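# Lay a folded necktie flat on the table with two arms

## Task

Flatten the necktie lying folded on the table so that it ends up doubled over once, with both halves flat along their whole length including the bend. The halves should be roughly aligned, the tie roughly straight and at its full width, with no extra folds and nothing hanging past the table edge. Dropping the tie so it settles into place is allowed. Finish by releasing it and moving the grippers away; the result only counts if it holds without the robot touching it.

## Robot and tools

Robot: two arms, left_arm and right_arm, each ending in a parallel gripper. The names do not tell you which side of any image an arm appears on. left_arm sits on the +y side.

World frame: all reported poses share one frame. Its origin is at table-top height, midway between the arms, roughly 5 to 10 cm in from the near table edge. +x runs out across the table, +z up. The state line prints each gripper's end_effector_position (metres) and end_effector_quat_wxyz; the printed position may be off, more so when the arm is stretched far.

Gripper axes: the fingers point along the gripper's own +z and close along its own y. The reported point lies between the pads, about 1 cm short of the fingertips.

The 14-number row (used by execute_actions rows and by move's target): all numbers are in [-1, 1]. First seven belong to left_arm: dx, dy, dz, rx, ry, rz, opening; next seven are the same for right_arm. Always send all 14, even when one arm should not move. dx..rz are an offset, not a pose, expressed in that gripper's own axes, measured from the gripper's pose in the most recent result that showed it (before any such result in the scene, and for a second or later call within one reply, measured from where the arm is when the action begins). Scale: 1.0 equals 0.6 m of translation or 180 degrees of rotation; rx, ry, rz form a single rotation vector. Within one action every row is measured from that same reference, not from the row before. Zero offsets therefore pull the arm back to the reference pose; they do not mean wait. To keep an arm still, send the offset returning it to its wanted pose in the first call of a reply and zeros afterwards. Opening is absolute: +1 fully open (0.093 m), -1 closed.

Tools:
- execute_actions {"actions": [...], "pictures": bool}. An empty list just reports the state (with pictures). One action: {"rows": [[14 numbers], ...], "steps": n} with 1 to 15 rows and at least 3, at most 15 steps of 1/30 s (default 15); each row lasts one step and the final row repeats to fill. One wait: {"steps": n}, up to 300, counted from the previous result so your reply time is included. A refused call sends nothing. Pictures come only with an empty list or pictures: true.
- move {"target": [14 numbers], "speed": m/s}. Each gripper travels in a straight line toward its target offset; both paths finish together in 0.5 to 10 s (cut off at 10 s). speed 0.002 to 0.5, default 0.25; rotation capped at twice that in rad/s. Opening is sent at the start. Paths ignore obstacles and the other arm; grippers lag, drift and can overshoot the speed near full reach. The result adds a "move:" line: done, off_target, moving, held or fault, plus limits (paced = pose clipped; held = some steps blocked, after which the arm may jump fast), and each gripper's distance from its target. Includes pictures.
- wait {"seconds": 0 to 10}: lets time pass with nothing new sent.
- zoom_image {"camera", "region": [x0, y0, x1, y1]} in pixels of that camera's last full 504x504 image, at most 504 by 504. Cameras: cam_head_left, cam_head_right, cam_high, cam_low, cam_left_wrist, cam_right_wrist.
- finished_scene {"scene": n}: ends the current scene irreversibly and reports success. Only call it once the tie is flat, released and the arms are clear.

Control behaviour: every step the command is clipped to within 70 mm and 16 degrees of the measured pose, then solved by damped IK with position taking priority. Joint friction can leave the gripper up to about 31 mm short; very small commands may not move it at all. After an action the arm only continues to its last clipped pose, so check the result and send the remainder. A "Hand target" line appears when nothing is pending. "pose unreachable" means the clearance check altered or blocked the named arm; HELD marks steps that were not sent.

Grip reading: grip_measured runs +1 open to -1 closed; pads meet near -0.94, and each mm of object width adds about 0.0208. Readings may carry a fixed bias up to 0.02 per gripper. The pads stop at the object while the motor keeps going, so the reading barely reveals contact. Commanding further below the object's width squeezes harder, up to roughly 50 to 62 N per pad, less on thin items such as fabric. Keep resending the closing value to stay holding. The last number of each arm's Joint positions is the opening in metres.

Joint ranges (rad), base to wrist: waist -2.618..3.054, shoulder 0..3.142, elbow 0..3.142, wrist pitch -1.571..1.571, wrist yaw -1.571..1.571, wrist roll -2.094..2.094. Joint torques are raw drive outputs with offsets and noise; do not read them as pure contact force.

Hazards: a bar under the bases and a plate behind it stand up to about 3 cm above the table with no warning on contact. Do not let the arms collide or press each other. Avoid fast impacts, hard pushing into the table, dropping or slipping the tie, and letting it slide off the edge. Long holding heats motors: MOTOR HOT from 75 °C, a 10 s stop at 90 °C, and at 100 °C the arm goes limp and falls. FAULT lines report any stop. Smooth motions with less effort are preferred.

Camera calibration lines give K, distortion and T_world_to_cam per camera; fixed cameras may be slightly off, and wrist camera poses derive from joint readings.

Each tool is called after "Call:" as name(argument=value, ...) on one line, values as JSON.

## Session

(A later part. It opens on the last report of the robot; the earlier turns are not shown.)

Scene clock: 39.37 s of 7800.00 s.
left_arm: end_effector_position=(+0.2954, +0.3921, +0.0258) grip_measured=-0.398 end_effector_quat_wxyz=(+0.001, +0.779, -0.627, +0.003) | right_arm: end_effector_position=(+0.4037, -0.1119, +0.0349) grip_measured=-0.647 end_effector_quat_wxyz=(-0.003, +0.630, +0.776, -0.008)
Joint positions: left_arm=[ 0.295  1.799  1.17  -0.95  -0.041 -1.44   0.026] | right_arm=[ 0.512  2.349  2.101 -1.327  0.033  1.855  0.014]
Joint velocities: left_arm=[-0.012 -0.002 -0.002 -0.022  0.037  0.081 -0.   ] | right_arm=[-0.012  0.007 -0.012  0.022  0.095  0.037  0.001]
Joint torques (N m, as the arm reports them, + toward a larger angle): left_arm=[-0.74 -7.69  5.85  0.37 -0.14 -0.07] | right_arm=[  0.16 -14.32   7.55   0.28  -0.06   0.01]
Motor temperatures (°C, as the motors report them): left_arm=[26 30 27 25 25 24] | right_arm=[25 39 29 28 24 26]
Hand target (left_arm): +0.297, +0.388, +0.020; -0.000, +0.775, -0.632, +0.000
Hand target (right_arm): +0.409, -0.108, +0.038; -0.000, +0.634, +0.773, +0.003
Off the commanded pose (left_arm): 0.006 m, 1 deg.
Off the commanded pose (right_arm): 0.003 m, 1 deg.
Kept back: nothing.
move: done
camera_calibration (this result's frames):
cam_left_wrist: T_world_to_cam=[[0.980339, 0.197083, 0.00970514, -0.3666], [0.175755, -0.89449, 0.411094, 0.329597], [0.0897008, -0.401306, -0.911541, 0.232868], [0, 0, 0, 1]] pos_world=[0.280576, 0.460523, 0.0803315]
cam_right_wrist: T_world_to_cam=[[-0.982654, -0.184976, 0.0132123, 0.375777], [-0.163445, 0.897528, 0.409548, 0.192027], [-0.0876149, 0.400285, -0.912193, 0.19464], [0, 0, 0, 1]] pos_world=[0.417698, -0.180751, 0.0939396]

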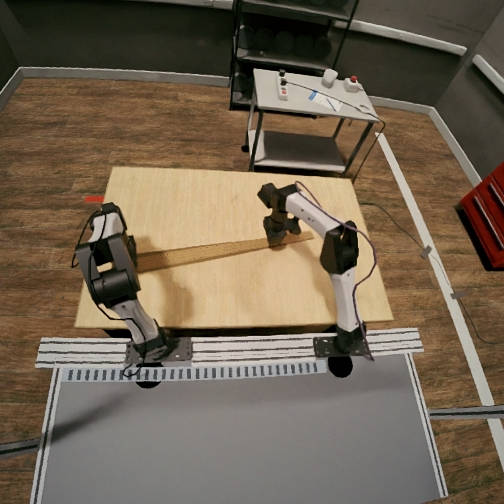

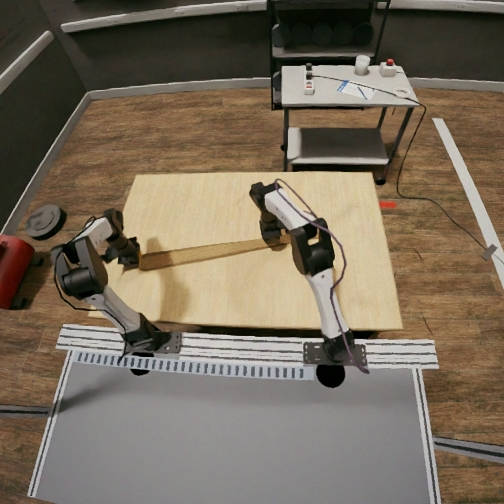

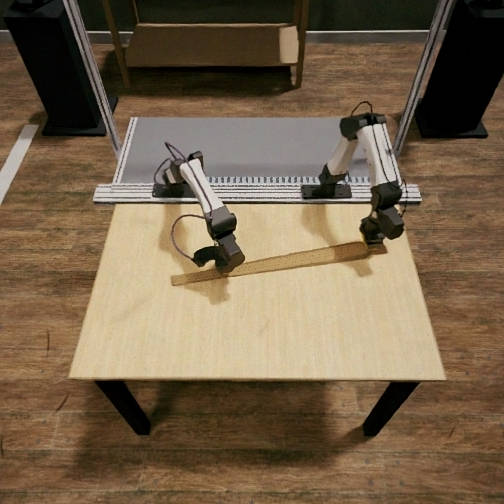

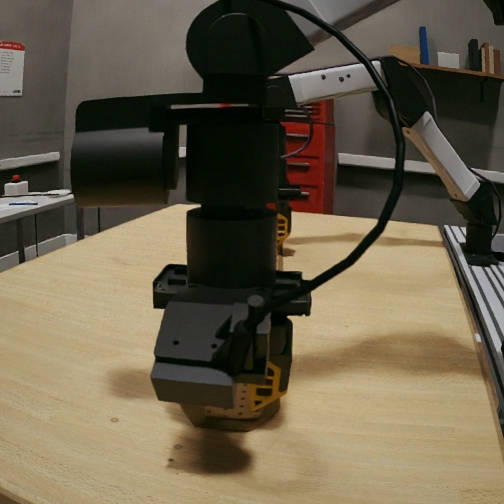

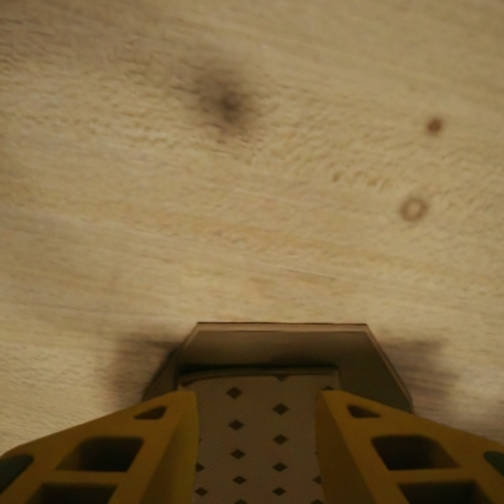

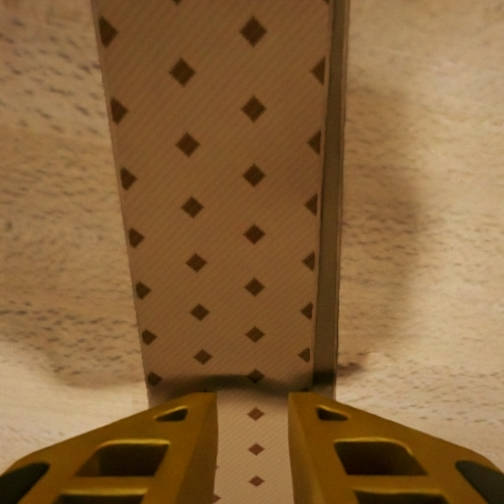

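Call:
execute_actions(actions=[{"rows": [[0.003,0,0.010,0,0,0,-0.40, 0,0.003,0.004,0,0,0,-0.65],[0.004,0,0.014,0,0,0,-0.40, 0,0.006,0.008,0,0,0,-0.65],[0.005,0,0.018,0,0,0,-0.40, 0,0.008,0.012,0,0,0,-0.65],[0.005,0,0.021,0,0,0,-0.40, 0,0.010,0.016,0,0,0,-0.65],[0.005,0,0.024,0,0,0,-0.40, 0,0.010,0.020,0,0,0,-0.65],[0.005,0,0.027,0,0,0,-0.40, 0,0.010,0.023,0,0,0,-0.65],[0.005,0,0.030,0,0,0,-0.40, 0,0.010,0.026,0,0,0,-0.65],[0.005,0,0.033,0,0,0,-0.40, 0,0.010,0.029,0,0,0,-0.65],[0.005,0,0.036,0,0,0,-0.40, 0,0.010,0.032,0,0,0,-0.65],[0.005,0,0.039,0,0,0,-0.40, 0,0.010,0.034,0,0,0,-0.65],[0.005,0,0.042,0,0,0,-0.40, 0,0.010,0.036,0,0,0,-0.65],[0.005,0,0.044,0,0,0,-0.40, 0,0.010,0.038,0,0,0,-0.65]], "steps": 15}])

Call:
wait(seconds=0.15)

Scene clock: 40.70 s of 7800.00 s.
left_arm: end_effector_position=(+0.2938, +0.3909, +0.0135) grip_measured=-0.398 end_effector_quat_wxyz=(+0.002, +0.779, -0.627, +0.003) | right_arm: end_effector_position=(+0.4065, -0.1099, +0.0233) grip_measured=-0.647 end_effector_quat_wxyz=(-0.004, +0.631, +0.776, -0.010)
Joint positions: left_arm=[ 0.295  1.812  1.135 -0.903 -0.041 -1.44   0.026] | right_arm=[ 0.512  2.374  2.099 -1.304  0.033  1.857  0.014]
Joint velocities: left_arm=[ 0.007  0.012 -0.022 -0.007  0.022 -0.007  0.   ] | right_arm=[ 0.007  0.002 -0.046  0.066 -0.022  0.037 -0.001]
Joint torques (N m, as the arm reports them, + toward a larger angle): left_arm=[-0.16 -6.34  4.35  0.67 -0.07 -0.12] | right_arm=[ -0.34 -14.17   4.13   0.44  -0.01  -0.1 ]
Motor temperatures (°C, as the motors report them): left_arm=[26 30 27 25 25 24] | right_arm=[25 39 29 28 24 26]
Steps of this call (steps 1 to 28: nothing new was sent; steps 29 to 40: the first 12 steps of this action). Readings (end_effector_position):
29: left_arm (+0.2957, +0.3923, +0.0258) | right_arm (+0.4037, -0.1119, +0.0349)
30: left_arm (+0.2960, +0.3923, +0.0256) | right_arm (+0.4037, -0.1119, +0.0349)
32: left_arm (+0.2960, +0.3923, +0.0240) | right_arm (+0.4037, -0.1118, +0.0332)
36: left_arm (+0.2941, +0.3913, +0.0179) | right_arm (+0.4050, -0.1108, +0.0262)
40: the state above

Scene clock: 40.97 s of 7800.00 s.
left_arm: end_effector_position=(+0.2938, +0.3910, +0.0135) grip_measured=-0.398 end_effector_quat_wxyz=(+0.001, +0.779, -0.627, +0.003) | right_arm: end_effector_position=(+0.4065, -0.1099, +0.0230) grip_measured=-0.647 end_effector_quat_wxyz=(-0.004, +0.631, +0.776, -0.010)
Joint positions: left_arm=[ 0.295  1.812  1.135 -0.902 -0.041 -1.44   0.026] | right_arm=[ 0.512  2.374  2.098 -1.303  0.033  1.857  0.014]
Joint velocities: left_arm=[-0.022 -0.007  0.002 -0.022 -0.022  0.007  0.   ] | right_arm=[ 0.002 -0.002 -0.007  0.007 -0.037  0.066  0.001]
Joint torques (N m, as the arm reports them, + toward a larger angle): left_arm=[-0.19 -6.37  4.28  0.71 -0.08 -0.12] | right_arm=[ -0.33 -14.07   4.05   0.53  -0.01  -0.11]
Motor temperatures (°C, as the motors report them): left_arm=[26 30 27 25 25 24] | right_arm=[25 39 29 28 24 26]
Hand target (left_arm): +0.296, +0.388, +0.000; +0.001, +0.779, -0.627, +0.003
Hand target (right_arm): +0.409, -0.111, +0.012; -0.003, +0.630, +0.776, -0.008
Off the commanded pose (left_arm): 0.014 m, 0 deg.
Off the commanded pose (right_arm): 0.011 m, 0 deg.
Kept back: nothing.
Steps of this call (steps 1 to 3: the last 3 steps of your previous action; steps 4 to 8: nothing new was sent). Readings (end_effector_position):
1: left_arm (+0.2938, +0.3910, +0.0135) | right_arm (+0.4064, -0.1100, +0.0230)
2: left_arm (+0.2938, +0.3910, +0.0135) | right_arm (+0.4065, -0.1099, +0.0230)
4: left_arm (+0.2938, +0.3910, +0.0135) | right_arm (+0.4065, -0.1099, +0.0230)
8: the state above
camera_calibration (this result's frames):
cam_left_wrist: T_world_to_cam=[[0.980373, 0.196998, 0.00776462, -0.364692], [0.176465, -0.894388, 0.411011, 0.333689], [0.0879129, -0.401574, -0.911597, 0.221981], [0, 0, 0, 1]] pos_world=[0.279135, 0.459433, 0.068039]
cam_right_wrist: T_world_to_cam=[[-0.982924, -0.183205, 0.0171993, 0.379226], [-0.160349, 0.898635, 0.408342, 0.194513], [-0.0902661, 0.398611, -0.912667, 0.184186], [0, 0, 0, 1]] pos_world=[0.420566, -0.178739, 0.0821502]

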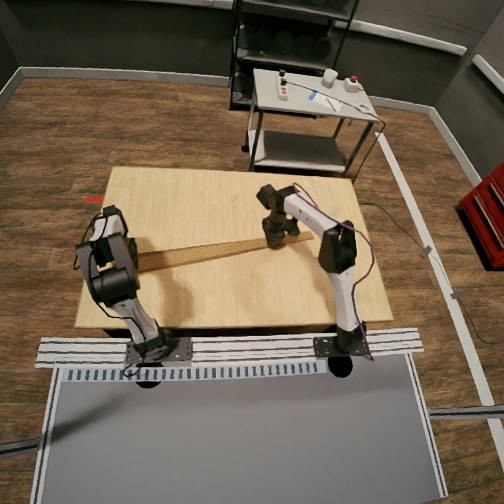

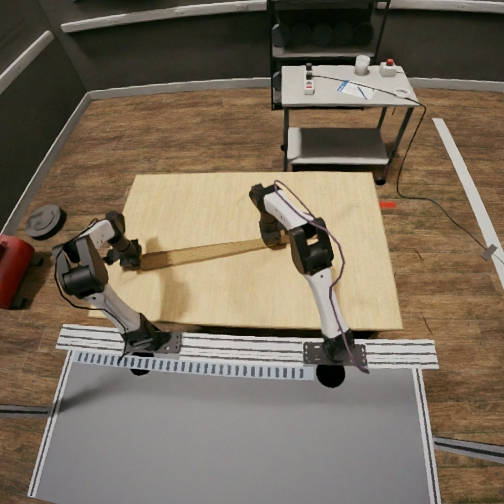

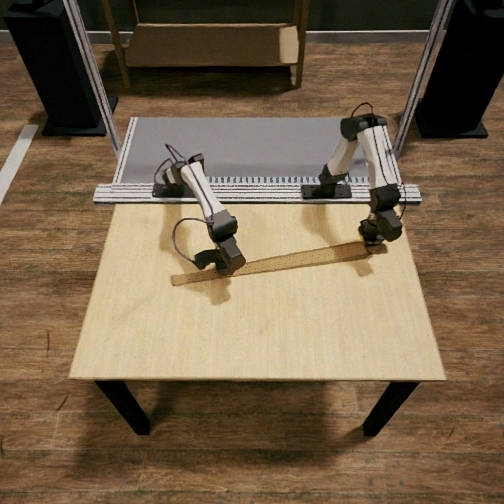

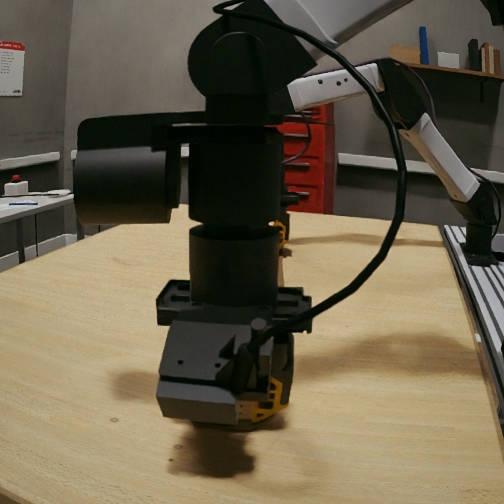

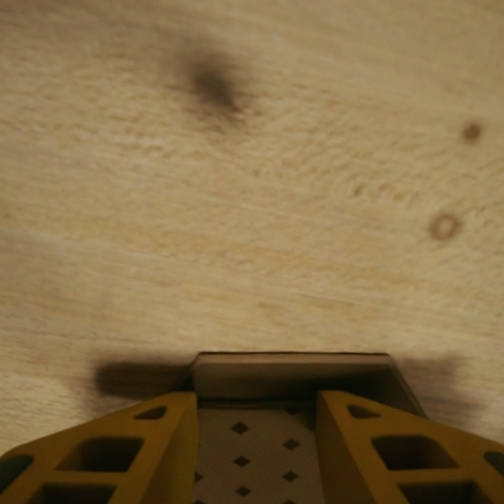

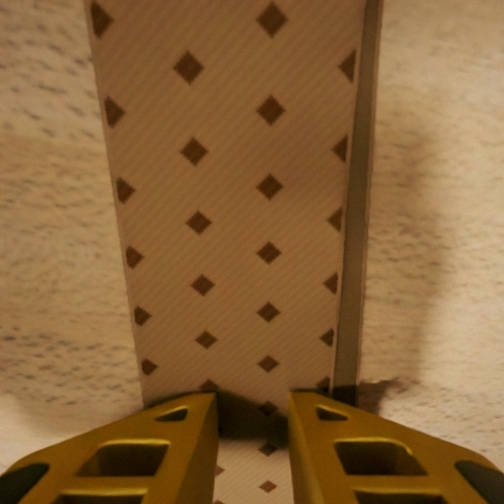

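Call:
execute_actions(actions=[{"rows": [[0,0,0.023,0,0,0,-0.40, -0.004,0.002,0.012,0,0,0,-0.65],[0,0,0.023,0,0,0,-0.40, -0.009,0.002,0.011,0,0,0,-0.65],[0,0,0.023,0,0,0,-0.40, -0.015,0.002,0.010,0,0,0,-0.65],[0,0,0.023,0,0,0,-0.40, -0.022,0.002,0.010,0,0,0,-0.65],[0,0,0.023,0,0,0,-0.40, -0.029,0.002,0.010,0,0,0,-0.65],[0,0,0.023,0,0,0,-0.40, -0.036,0.002,0.010,0,0,0,-0.65],[0,0,0.023,0,0,0,-0.40, -0.043,0.002,0.010,0,0,0,-0.65],[0,0,0.023,0,0,0,-0.40, -0.050,0.002,0.010,0,0,0,-0.65],[0,0,0.023,0,0,0,-0.40, -0.057,0.002,0.010,0,0,0,-0.65],[0,0,0.023,0,0,0,-0.40, -0.064,0.002,0.010,0,0,0,-0.65],[0,0,0.023,0,0,0,-0.40, -0.071,0.002,0.010,0,0,0,-0.65],[0,0,0.023,0,0,0,-0.40, -0.078,0.002,0.010,0,0,0,-0.65],[0,0,0.023,0,0,0,-0.40, -0.085,0.002,0.010,0,0,0,-0.65],[0,0,0.023,0,0,0,-0.40, -0.092,0.002,0.010,0,0,0,-0.65],[0,0,0.023,0,0,0,-0.40, -0.099,0.002,0.010,0,0,0,-0.65]], "steps": 15}])

Call:
execute_actions(actions=[{"rows": [[0,0,0.023,0,0,0,-0.40, -0.030,0,0.010,0,-0.008,0,-0.65],[0,0,0.023,0,0,0,-0.40, -0.037,0,0.010,0,-0.008,0,-0.65],[0,0,0.023,0,0,0,-0.40, -0.044,0,0.010,0,-0.008,0,-0.65],[0,0,0.023,0,0,0,-0.40, -0.051,0,0.010,0,-0.008,0,-0.65],[0,0,0.023,0,0,0,-0.40, -0.058,0,0.010,0,-0.008,0,-0.65],[0,0,0.023,0,0,0,-0.40, -0.065,0,0.010,0,-0.008,0,-0.65],[0,0,0.023,0,0,0,-0.40, -0.072,0,0.010,0,-0.008,0,-0.65],[0,0,0.023,0,0,0,-0.40, -0.079,0,0.010,0,-0.008,0,-0.65],[0,0,0.023,0,0,0,-0.40, -0.086,0,0.010,0,-0.008,0,-0.65],[0,0,0.023,0,0,0,-0.40, -0.093,0,0.010,0,-0.008,0,-0.65],[0,0,0.023,0,0,0,-0.40, -0.100,0,0.010,0,-0.008,0,-0.65],[0,0,0.023,0,0,0,-0.40, -0.106,0,0.010,0,-0.008,0,-0.65],[0,0,0.023,0,0,0,-0.40, -0.111,0,0.010,0,-0.008,0,-0.65],[0,0,0.023,0,0,0,-0.40, -0.115,0,0.010,0,-0.008,0,-0.65],[0,0,0.023,0,0,0,-0.40, -0.118,0,0.010,0,-0.008,0,-0.65]], "steps": 15}])

Call:
wait(seconds=0.15)

Scene clock: 42.00 s of 7800.00 s.
left_arm: end_effector_position=(+0.2938, +0.3910, +0.0135) grip_measured=-0.398 end_effector_quat_wxyz=(+0.001, +0.779, -0.627, +0.003) | right_arm: end_effector_position=(+0.4134, -0.1354, +0.0231) grip_measured=-0.647 end_effector_quat_wxyz=(-0.010, +0.633, +0.774, -0.001)
Joint positions: left_arm=[ 0.295  1.812  1.135 -0.902 -0.041 -1.44   0.026] | right_arm=[ 0.449  2.335  2.034 -1.266  0.015  1.798  0.014]
Joint velocities: left_arm=[ 0.002  0.002  0.007  0.037 -0.051 -0.066 -0.   ] | right_arm=[-0.3   -0.129 -0.222  0.139 -0.081 -0.3    0.   ]
Joint torques (N m, as the arm reports them, + toward a larger angle): left_arm=[ 0.38 -6.74  3.93  0.69 -0.07 -0.03] | right_arm=[ -1.39 -14.95   4.16   0.27   0.23  -0.1 ]
Motor temperatures (°C, as the motors report them): left_arm=[26 30 27 25 25 24] | right_arm=[25 39 29 28 24 26]
Steps of this call (steps 1 to 19: nothing new was sent; steps 20 to 31: the first 12 steps of this action). Readings (end_effector_position):
20: left_arm (+0.2938, +0.3910, +0.0135) | right_arm (+0.4065, -0.1099, +0.0230)
21: left_arm (+0.2938, +0.3910, +0.0135) | right_arm (+0.4066, -0.1101, +0.0230)
23: left_arm (+0.2938, +0.3910, +0.0135) | right_arm (+0.4071, -0.1112, +0.0233)
27: left_arm (+0.2938, +0.3910, +0.0135) | right_arm (+0.4092, -0.1190, +0.0231)
31: the state above

Scene clock: 42.50 s of 7800.00 s.
left_arm: end_effector_position=(+0.2938, +0.3910, +0.0135) grip_measured=-0.398 end_effector_quat_wxyz=(+0.001, +0.779, -0.627, +0.003) | right_arm: end_effector_position=(+0.4273, -0.1902, +0.0228) grip_measured=-0.647 end_effector_quat_wxyz=(-0.009, +0.638, +0.770, +0.003)
Joint positions: left_arm=[ 0.295  1.812  1.135 -0.902 -0.041 -1.44   0.026] | right_arm=[ 0.323  2.291  1.964 -1.229  0.011  1.685  0.014]
Joint velocities: left_arm=[ 0.002 -0.002  0.007  0.007  0.037 -0.007 -0.001] | right_arm=[-0.291 -0.037 -0.09   0.037 -0.081 -0.154 -0.001]
Joint torques (N m, as the arm reports them, + toward a larger angle): left_arm=[ 0.38 -6.75  3.95  0.68 -0.08 -0.03] | right_arm=[ -1.52 -14.51   3.98   0.32   0.26  -0.08]
Motor temperatures (°C, as the motors report them): left_arm=[26 30 27 25 25 24] | right_arm=[25 39 29 28 24 26]
Off your previous action's commanded pose (left_arm): 0.014 m, 0 deg at its last step (step 3 of this call).
Off your previous action's commanded pose (right_arm): 0.020 m, 1 deg at its last step (step 3 of this call).
Steps of this call (steps 1 to 3: the last 3 steps of your previous action; steps 4 to 15: the first 12 steps of this action, its rows measured from where the robot was after step 3). Readings (end_effector_position):
3: left_arm (+0.2938, +0.3910, +0.0135) | right_arm (+0.4170, -0.1494, +0.0231)
4: left_arm (+0.2938, +0.3910, +0.0135) | right_arm (+0.4180, -0.1534, +0.0231)
5: left_arm (+0.2938, +0.3910, +0.0135) | right_arm (+0.4192, -0.1568, +0.0229)
7: left_arm (+0.2938, +0.3910, +0.0135) | right_arm (+0.4209, -0.1623, +0.0230)
11: left_arm (+0.2938, +0.3910, +0.0135) | right_arm (+0.4236, -0.1742, +0.0228)
15: the state above

Scene clock: 42.77 s of 7800.00 s.
left_arm: end_effector_position=(+0.2938, +0.3910, +0.0135) grip_measured=-0.398 end_effector_quat_wxyz=(+0.001, +0.779, -0.627, +0.003) | right_arm: end_effector_position=(+0.4317, -0.2088, +0.0226) grip_measured=-0.647 end_effector_quat_wxyz=(-0.008, +0.638, +0.770, +0.004)
Joint positions: left_arm=[ 0.295  1.812  1.135 -0.902 -0.041 -1.44   0.026] | right_arm=[ 0.28   2.285  1.955 -1.224  0.011  1.642  0.014]
Joint velocities: left_arm=[-0.002  0.002 -0.017 -0.037 -0.051  0.037  0.001] | right_arm=[-0.007  0.002 -0.017 -0.007 -0.007 -0.081 -0.   ]
Joint torques (N m, as the arm reports them, + toward a larger angle): left_arm=[ 0.38 -6.76  3.95  0.69 -0.07 -0.03] | right_arm=[ -0.72 -14.44   3.95   0.37   0.29  -0.08]
Motor temperatures (°C, as the motors report them): left_arm=[26 30 27 25 25 24] | right_arm=[25 39 29 28 24 26]
Hand target (left_arm): +0.293, +0.390, +0.000; +0.002, +0.779, -0.627, +0.002
Hand target (right_arm): +0.429, -0.218, +0.015; -0.002, +0.635, +0.772, -0.012
Off the commanded pose (left_arm): 0.014 m, 0 deg.
Off the commanded pose (right_arm): 0.012 m, 2 deg.
Kept back: nothing.
Steps of this call (steps 1 to 3: the last 3 steps of your previous action; steps 4 to 8: nothing new was sent). Readings (end_effector_position):
1: left_arm (+0.2938, +0.3910, +0.0135) | right_arm (+0.4282, -0.1945, +0.0227)
2: left_arm (+0.2938, +0.3910, +0.0135) | right_arm (+0.4292, -0.1985, +0.0227)
4: left_arm (+0.2938, +0.3910, +0.0135) | right_arm (+0.4308, -0.2051, +0.0226)
8: the state above
camera_calibration (this result's frames):
cam_left_wrist: T_world_to_cam=[[0.980373, 0.196998, 0.00776462, -0.364692], [0.176465, -0.894388, 0.411011, 0.333689], [0.0879129, -0.401574, -0.911597, 0.221981], [0, 0, 0, 1]] pos_world=[0.279135, 0.459433, 0.068039]
cam_right_wrist: T_world_to_cam=[[-0.986109, -0.166077, 0.00274801, 0.391208], [-0.148727, 0.890216, 0.430575, 0.280278], [-0.073955, 0.424186, -0.90255, 0.22352], [0, 0, 0, 1]] pos_world=[0.44399, -0.279351, 0.0799817]

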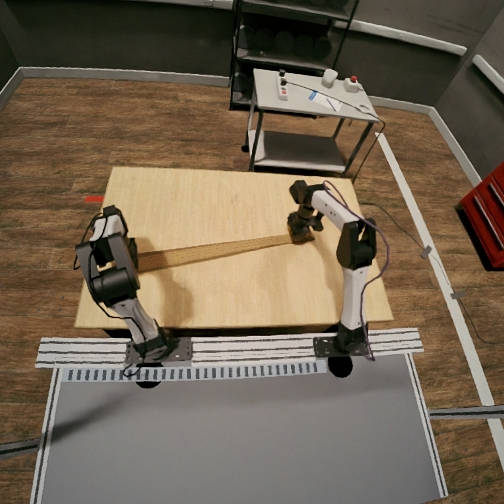

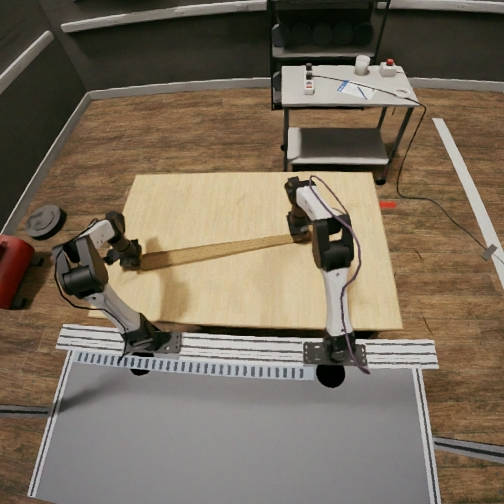

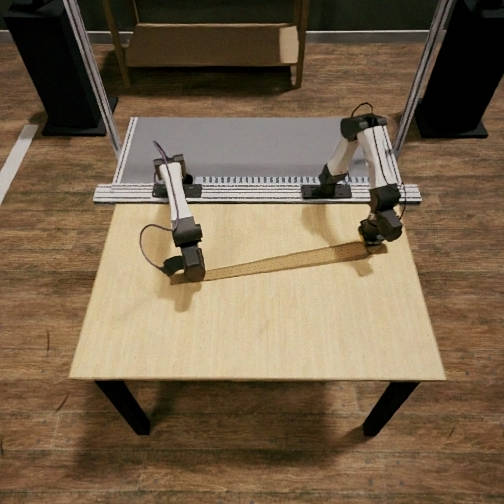

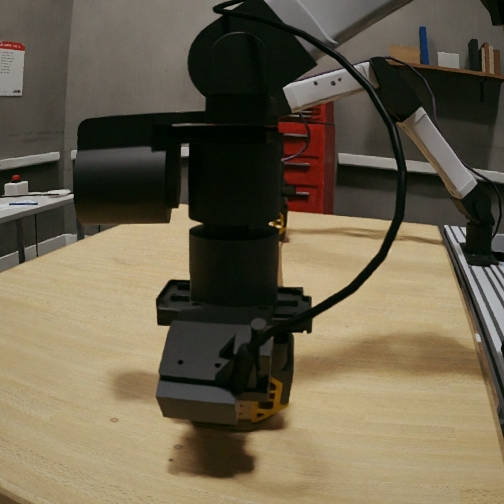

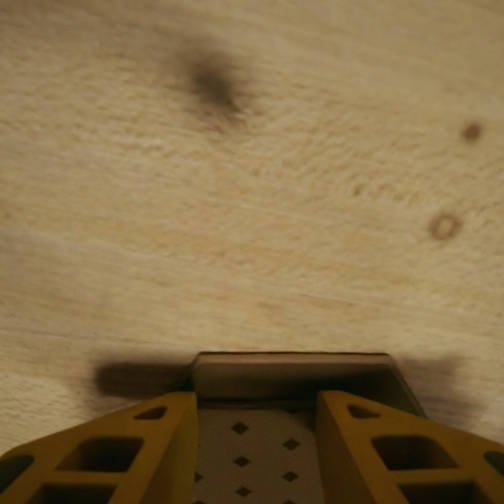

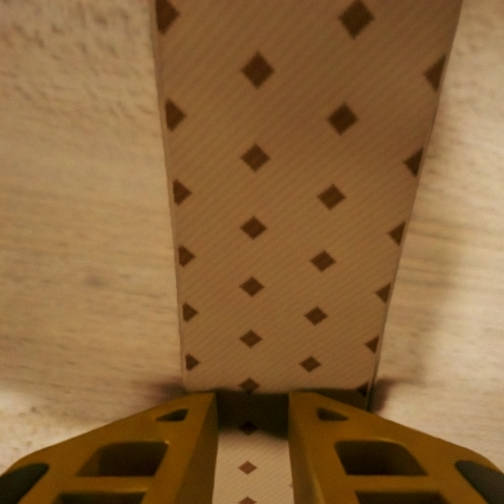

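Call:
execute_actions(actions=[{"rows": [[0,0,0.023,0,0,0,-0.40, -0.016,-0.006,0.010,0,-0.008,0,-0.65],[0,0,0.023,0,0,0,-0.40, -0.022,-0.008,0.010,0,-0.008,0,-0.65],[0,0,0.023,0,0,0,-0.40, -0.029,-0.010,0.010,0,-0.008,0,-0.65],[0,0,0.023,0,0,0,-0.40, -0.037,-0.011,0.010,0,-0.008,0,-0.65],[0,0,0.023,0,0,0,-0.40, -0.045,-0.012,0.010,0,-0.008,0,-0.65],[0,0,0.023,0,0,0,-0.40, -0.053,-0.013,0.010,0,-0.008,0,-0.65],[0,0,0.023,0,0,0,-0.40, -0.061,-0.014,0.010,0,-0.008,0,-0.65],[0,0,0.023,0,0,0,-0.40, -0.069,-0.015,0.010,0,-0.008,0,-0.65],[0,0,0.023,0,0,0,-0.40, -0.077,-0.016,0.010,0,-0.008,0,-0.65],[0,0,0.023,0,0,0,-0.40, -0.085,-0.017,0.010,0,-0.008,0,-0.65],[0,0,0.023,0,0,0,-0.40, -0.093,-0.018,0.010,0,-0.008,0,-0.65],[0,0,0.023,0,0,0,-0.40, -0.101,-0.019,0.010,0,-0.008,0,-0.65],[0,0,0.023,0,0,0,-0.40, -0.108,-0.020,0.010,0,-0.008,0,-0.65],[0,0,0.023,0,0,0,-0.40, -0.114,-0.020,0.010,0,-0.008,0,-0.65],[0,0,0.023,0,0,0,-0.40, -0.119,-0.020,0.010,0,-0.008,0,-0.65]], "steps": 15}])

Call:
wait(seconds=0.2)

Scene clock: 43.53 s of 7800.00 s.
left_arm: end_effector_position=(+0.2938, +0.3910, +0.0135) grip_measured=-0.398 end_effector_quat_wxyz=(+0.001, +0.779, -0.627, +0.003) | right_arm: end_effector_position=(+0.4336, -0.2472, +0.0224) grip_measured=-0.647 end_effector_quat_wxyz=(-0.005, +0.641, +0.767, +0.010)
Joint positions: left_arm=[ 0.295  1.812  1.135 -0.902 -0.041 -1.44   0.026] | right_arm=[ 0.193  2.239  1.881 -1.18   0.006  1.565  0.014]
Joint velocities: left_arm=[-0.007 -0.002  0.017 -0.051 -0.022 -0.007 -0.001] | right_arm=[-0.383 -0.056 -0.095 -0.007  0.007 -0.183 -0.   ]
Joint torques (N m, as the arm reports them, + toward a larger angle): left_arm=[ 0.38 -6.74  3.94  0.69 -0.08 -0.04] | right_arm=[ -1.34 -14.1    3.99   0.36   0.3   -0.09]
Motor temperatures (°C, as the motors report them): left_arm=[26 30 27 25 25 24] | right_arm=[25 40 29 28 24 26]
Steps of this call (steps 1 to 11: nothing new was sent; steps 12 to 23: the first 12 steps of this action). Readings (end_effector_position):
12: left_arm (+0.2938, +0.3910, +0.0135) | right_arm (+0.4317, -0.2088, +0.0226)
13: left_arm (+0.2938, +0.3910, +0.0135) | right_arm (+0.4315, -0.2090, +0.0227)
15: left_arm (+0.2938, +0.3910, +0.0135) | right_arm (+0.4312, -0.2108, +0.0225)
19: left_arm (+0.2938, +0.3910, +0.0135) | right_arm (+0.4317, -0.2248, +0.0226)
23: the state above

Scene clock: 43.83 s of 7800.00 s.
left_arm: end_effector_position=(+0.2938, +0.3910, +0.0135) grip_measured=-0.398 end_effector_quat_wxyz=(+0.001, +0.779, -0.627, +0.003) | right_arm: end_effector_position=(+0.4362, -0.2712, +0.0223) grip_measured=-0.647 end_effector_quat_wxyz=(-0.004, +0.641, +0.767, +0.010)
Joint positions: left_arm=[ 0.295  1.812  1.135 -0.902 -0.041 -1.44   0.026] | right_arm=[ 0.138  2.234  1.875 -1.178  0.005  1.508  0.014]
Joint velocities: left_arm=[ 0.007  0.002 -0.017 -0.022 -0.022 -0.007 -0.001] | right_arm=[ 0.017  0.007 -0.022 -0.037  0.022 -0.095 -0.001]
Joint torques (N m, as the arm reports them, + toward a larger angle): left_arm=[ 0.41 -6.77  3.94  0.69 -0.08 -0.03] | right_arm=[ -0.73 -14.02   3.94   0.4    0.29  -0.12]
Motor temperatures (°C, as the motors report them): left_arm=[26 30 27 25 25 24] | right_arm=[25 40 29 28 24 26]
Hand target (left_arm): +0.293, +0.390, +0.000; +0.002, +0.779, -0.627, +0.002
Hand target (right_arm): +0.432, -0.281, +0.015; -0.000, +0.638, +0.770, -0.007
Off the commanded pose (left_arm): 0.014 m, 0 deg.
Off the commanded pose (right_arm): 0.012 m, 2 deg.
Kept back: nothing.
Steps of this call (steps 1 to 3: the last 3 steps of your previous action; steps 4 to 9: nothing new was sent). Readings (end_effector_position):
1: left_arm (+0.2938, +0.3910, +0.0135) | right_arm (+0.4341, -0.2527, +0.0225)
2: left_arm (+0.2938, +0.3910, +0.0135) | right_arm (+0.4346, -0.2579, +0.0224)
4: left_arm (+0.2938, +0.3910, +0.0135) | right_arm (+0.4356, -0.2662, +0.0223)
8: left_arm (+0.2938, +0.3910, +0.0135) | right_arm (+0.4362, -0.2712, +0.0223)
9: the state above
camera_calibration (this result's frames):
cam_left_wrist: T_world_to_cam=[[0.980373, 0.196998, 0.00776462, -0.364692], [0.176465, -0.894388, 0.411011, 0.333689], [0.0879129, -0.401574, -0.911597, 0.221981], [0, 0, 0, 1]] pos_world=[0.279135, 0.459433, 0.068039]
cam_right_wrist: T_world_to_cam=[[-0.987456, -0.157416, -0.0122743, 0.388514], [-0.147139, 0.889214, 0.433183, 0.335654], [-0.0572754, 0.429556, -0.901222, 0.244247], [0, 0, 0, 1]] pos_world=[0.447018, -0.342228, 0.0794896]

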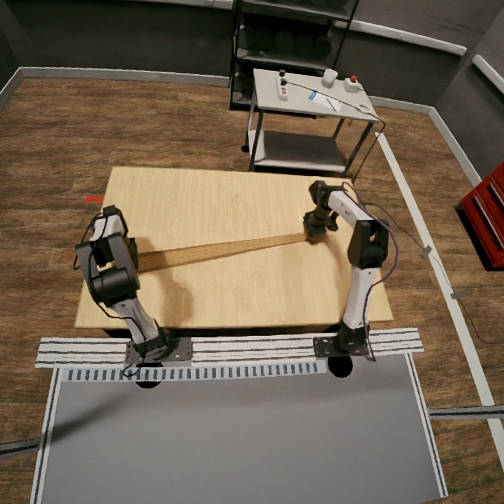

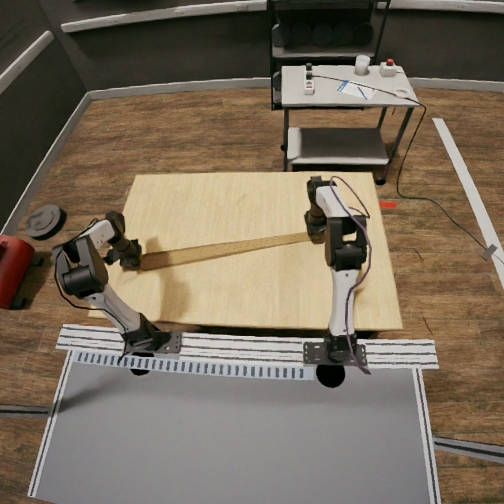

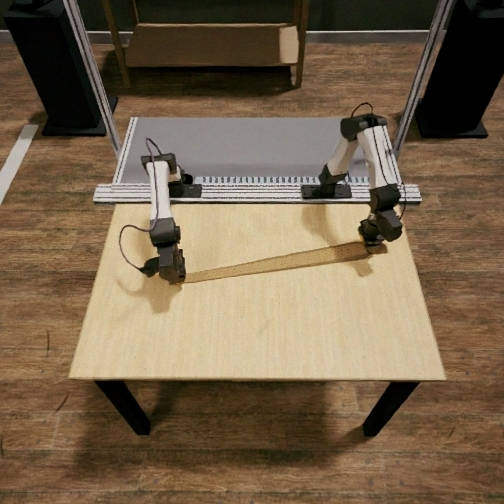

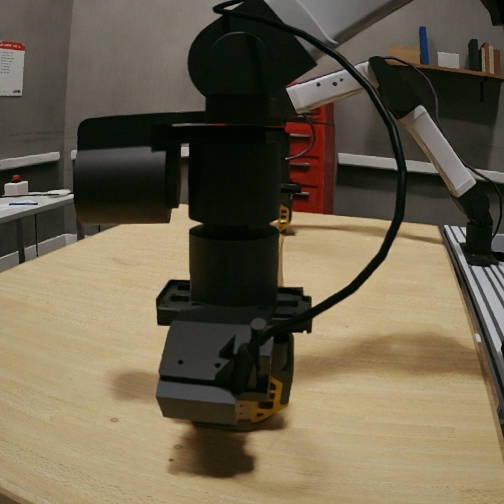

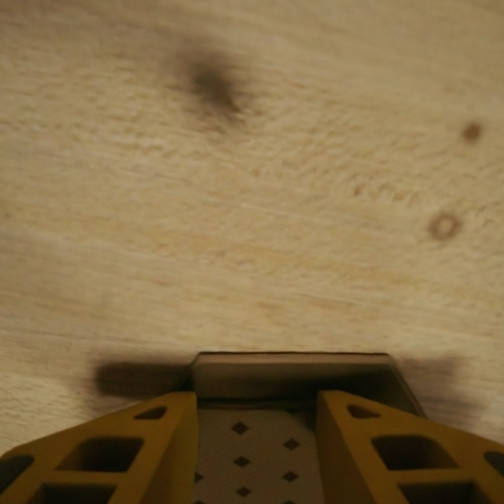

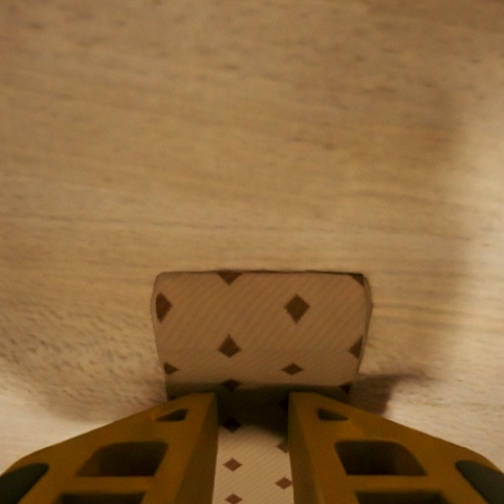

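Call:
execute_actions(actions=[{"rows": [[0,0,0.023,0,0,0,-0.40, -0.016,-0.007,0.011,0,-0.008,0,-0.65],[0,0,0.023,0,0,0,-0.40, -0.020,-0.007,0.011,0,-0.008,0,-0.65],[0,0,0.023,0,0,0,-0.40, -0.024,-0.007,0.012,0,-0.008,0,-0.65],[0,0,0.023,0,0,0,-0.40, -0.028,-0.008,0.012,0,-0.008,0,-0.65],[0,0,0.023,0,0,0,-0.40, -0.032,-0.008,0.012,0,-0.008,0,-0.65],[0,0,0.023,0,0,0,-0.40, -0.036,-0.008,0.012,0,-0.008,0,-0.65],[0,0,0.023,0,0,0,-0.40, -0.040,-0.008,0.012,0,-0.008,0,-0.65],[0,0,0.023,0,0,0,-0.40, -0.044,-0.008,0.012,0,-0.008,0,-0.65],[0,0,0.023,0,0,0,-0.40, -0.048,-0.008,0.012,0,-0.008,0,-0.65],[0,0,0.023,0,0,0,-0.40, -0.052,-0.008,0.012,0,-0.008,0,-0.65],[0,0,0.023,0,0,0,-0.40, -0.055,-0.008,0.012,0,-0.008,0,-0.65],[0,0,0.023,0,0,0,-0.40, -0.058,-0.008,0.012,0,-0.008,0,-0.65],[0,0,0.023,0,0,0,-0.40, -0.060,-0.008,0.012,0,-0.008,0,-0.65],[0,0,0.023,0,0,0,-0.40, -0.062,-0.008,0.012,0,-0.008,0,-0.65],[0,0,0.023,0,0,0,-0.40, -0.063,-0.008,0.012,0,-0.008,0,-0.65]], "steps": 15}])

Call:
wait(seconds=0.15)

Scene clock: 44.57 s of 7800.00 s.
left_arm: end_effector_position=(+0.2939, +0.3909, +0.0135) grip_measured=-0.398 end_effector_quat_wxyz=(+0.001, +0.779, -0.627, +0.003) | right_arm: end_effector_position=(+0.4374, -0.2820, +0.0221) grip_measured=-0.647 end_effector_quat_wxyz=(-0.008, +0.637, +0.771, +0.022)
Joint positions: left_arm=[ 0.295  1.812  1.135 -0.902 -0.041 -1.44   0.026] | right_arm=[ 0.105  2.224  1.859 -1.162 -0.018  1.465  0.014]
Joint velocities: left_arm=[ 0.017  0.007  0.002 -0.022 -0.022 -0.022 -0.   ] | right_arm=[-0.149  0.032 -0.002  0.081  0.022 -0.125 -0.   ]
Joint torques (N m, as the arm reports them, + toward a larger angle): left_arm=[ 0.32 -6.73  3.95  0.68 -0.09 -0.03] | right_arm=[ -2.45 -13.51   4.67   0.45   0.44  -0.1 ]
Motor temperatures (°C, as the motors report them): left_arm=[26 30 27 25 25 24] | right_arm=[25 40 29 28 24 26]
Steps of this call (steps 1 to 10: nothing new was sent; steps 11 to 22: the first 12 steps of this action). Readings (end_effector_position):
11: left_arm (+0.2938, +0.3910, +0.0135) | right_arm (+0.4362, -0.2712, +0.0224)
12: left_arm (+0.2938, +0.3910, +0.0135) | right_arm (+0.4361, -0.2713, +0.0226)
14: left_arm (+0.2938, +0.3910, +0.0135) | right_arm (+0.4362, -0.2718, +0.0223)
18: left_arm (+0.2938, +0.3910, +0.0135) | right_arm (+0.4368, -0.2759, +0.0222)
22: the state above

Scene clock: 44.83 s of 7800.00 s.
left_arm: end_effector_position=(+0.2939, +0.3909, +0.0135) grip_measured=-0.398 end_effector_quat_wxyz=(+0.001, +0.779, -0.627, +0.003) | right_arm: end_effector_position=(+0.4383, -0.2910, +0.0219) grip_measured=-0.647 end_effector_quat_wxyz=(-0.009, +0.637, +0.770, +0.023)
Joint positions: left_arm=[ 0.295  1.812  1.135 -0.902 -0.041 -1.44   0.026] | right_arm=[ 0.083  2.224  1.859 -1.162 -0.021  1.444  0.014]
Joint velocities: left_arm=[ 0.002 -0.017 -0.002 -0.095 -0.007  0.022 -0.   ] | right_arm=[-0.012 -0.007 -0.007 -0.081 -0.022 -0.11  -0.   ]
Joint torques (N m, as the arm reports them, + toward a larger angle): left_arm=[ 0.38 -6.74  3.95  0.69 -0.08 -0.03] | right_arm=[ -1.82 -13.36   4.86   0.45   0.48  -0.13]
Motor temperatures (°C, as the motors report them): left_arm=[26 30 27 25 25 24] | right_arm=[25 40 29 28 24 26]
Hand target (left_arm): +0.293, +0.390, +0.000; +0.002, +0.779, -0.627, +0.002
Hand target (right_arm): +0.437, -0.308, +0.014; +0.004, +0.641, +0.767, +0.001
Off the commanded pose (left_arm): 0.014 m, 0 deg.
Off the commanded pose (right_arm): 0.020 m, 3 deg.
Kept back: nothing.
Steps of this call (steps 1 to 3: the last 3 steps of your previous action; steps 4 to 8: nothing new was sent). Readings (end_effector_position):
1: left_arm (+0.2939, +0.3909, +0.0135) | right_arm (+0.4376, -0.2840, +0.0221)
2: left_arm (+0.2939, +0.3909, +0.0135) | right_arm (+0.4378, -0.2859, +0.0220)
4: left_arm (+0.2939, +0.3909, +0.0135) | right_arm (+0.4381, -0.2890, +0.0220)
8: the state above
camera_calibration (this result's frames):
cam_left_wrist: T_world_to_cam=[[0.980372, 0.197001, 0.00782043, -0.364703], [0.176411, -0.894241, 0.411355, 0.333585], [0.0880305, -0.401901, -0.911442, 0.222047], [0, 0, 0, 1]] pos_world=[0.27915, 0.459392, 0.0680129]
cam_right_wrist: T_world_to_cam=[[-0.985666, -0.166834, -0.0250618, 0.384199], [-0.159935, 0.876782, 0.453513, 0.355239], [-0.0536876, 0.45102, -0.890897, 0.256951], [0, 0, 0, 1]] pos_world=[0.449302, -0.36326, 0.0774398]

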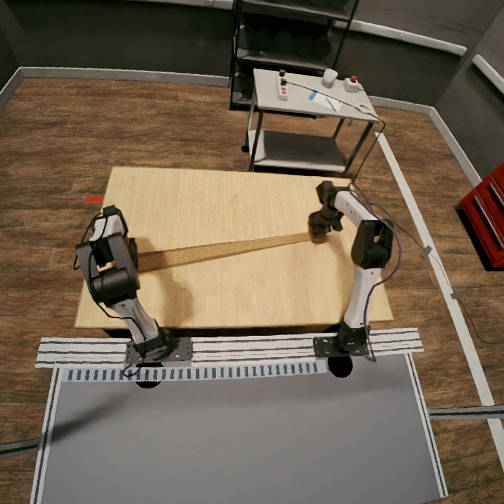

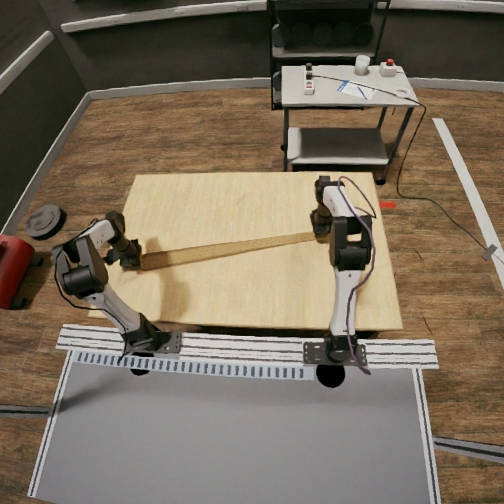

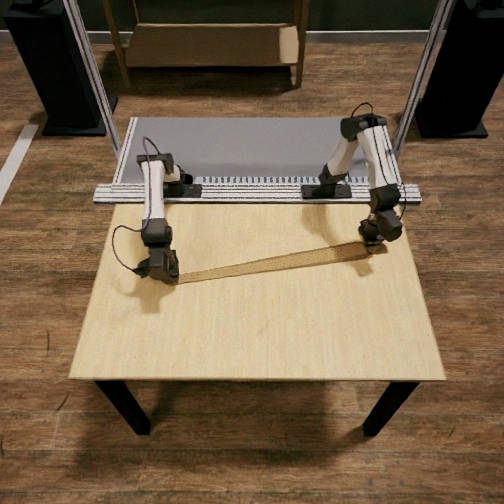

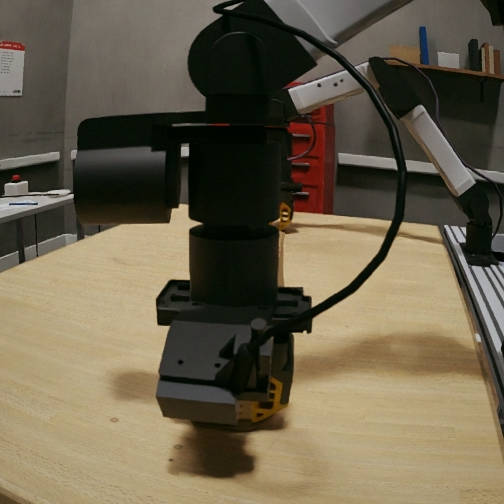

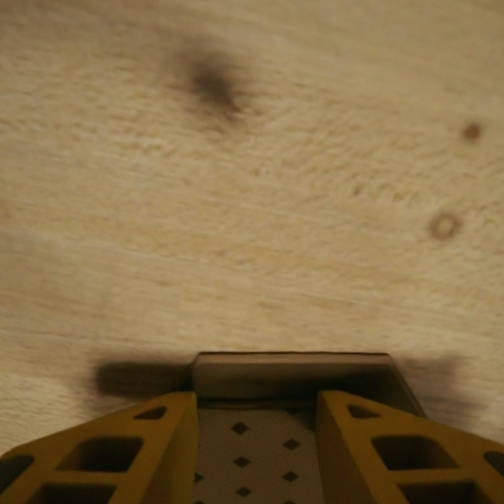

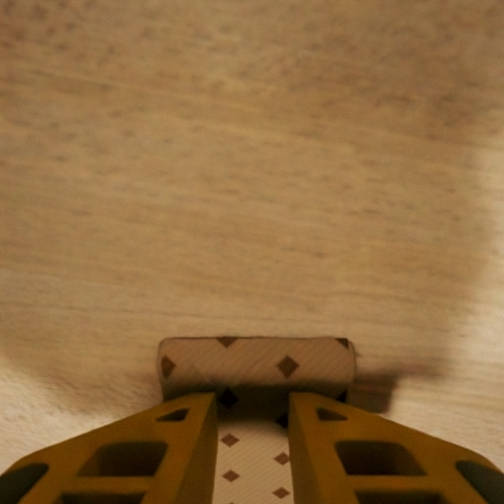

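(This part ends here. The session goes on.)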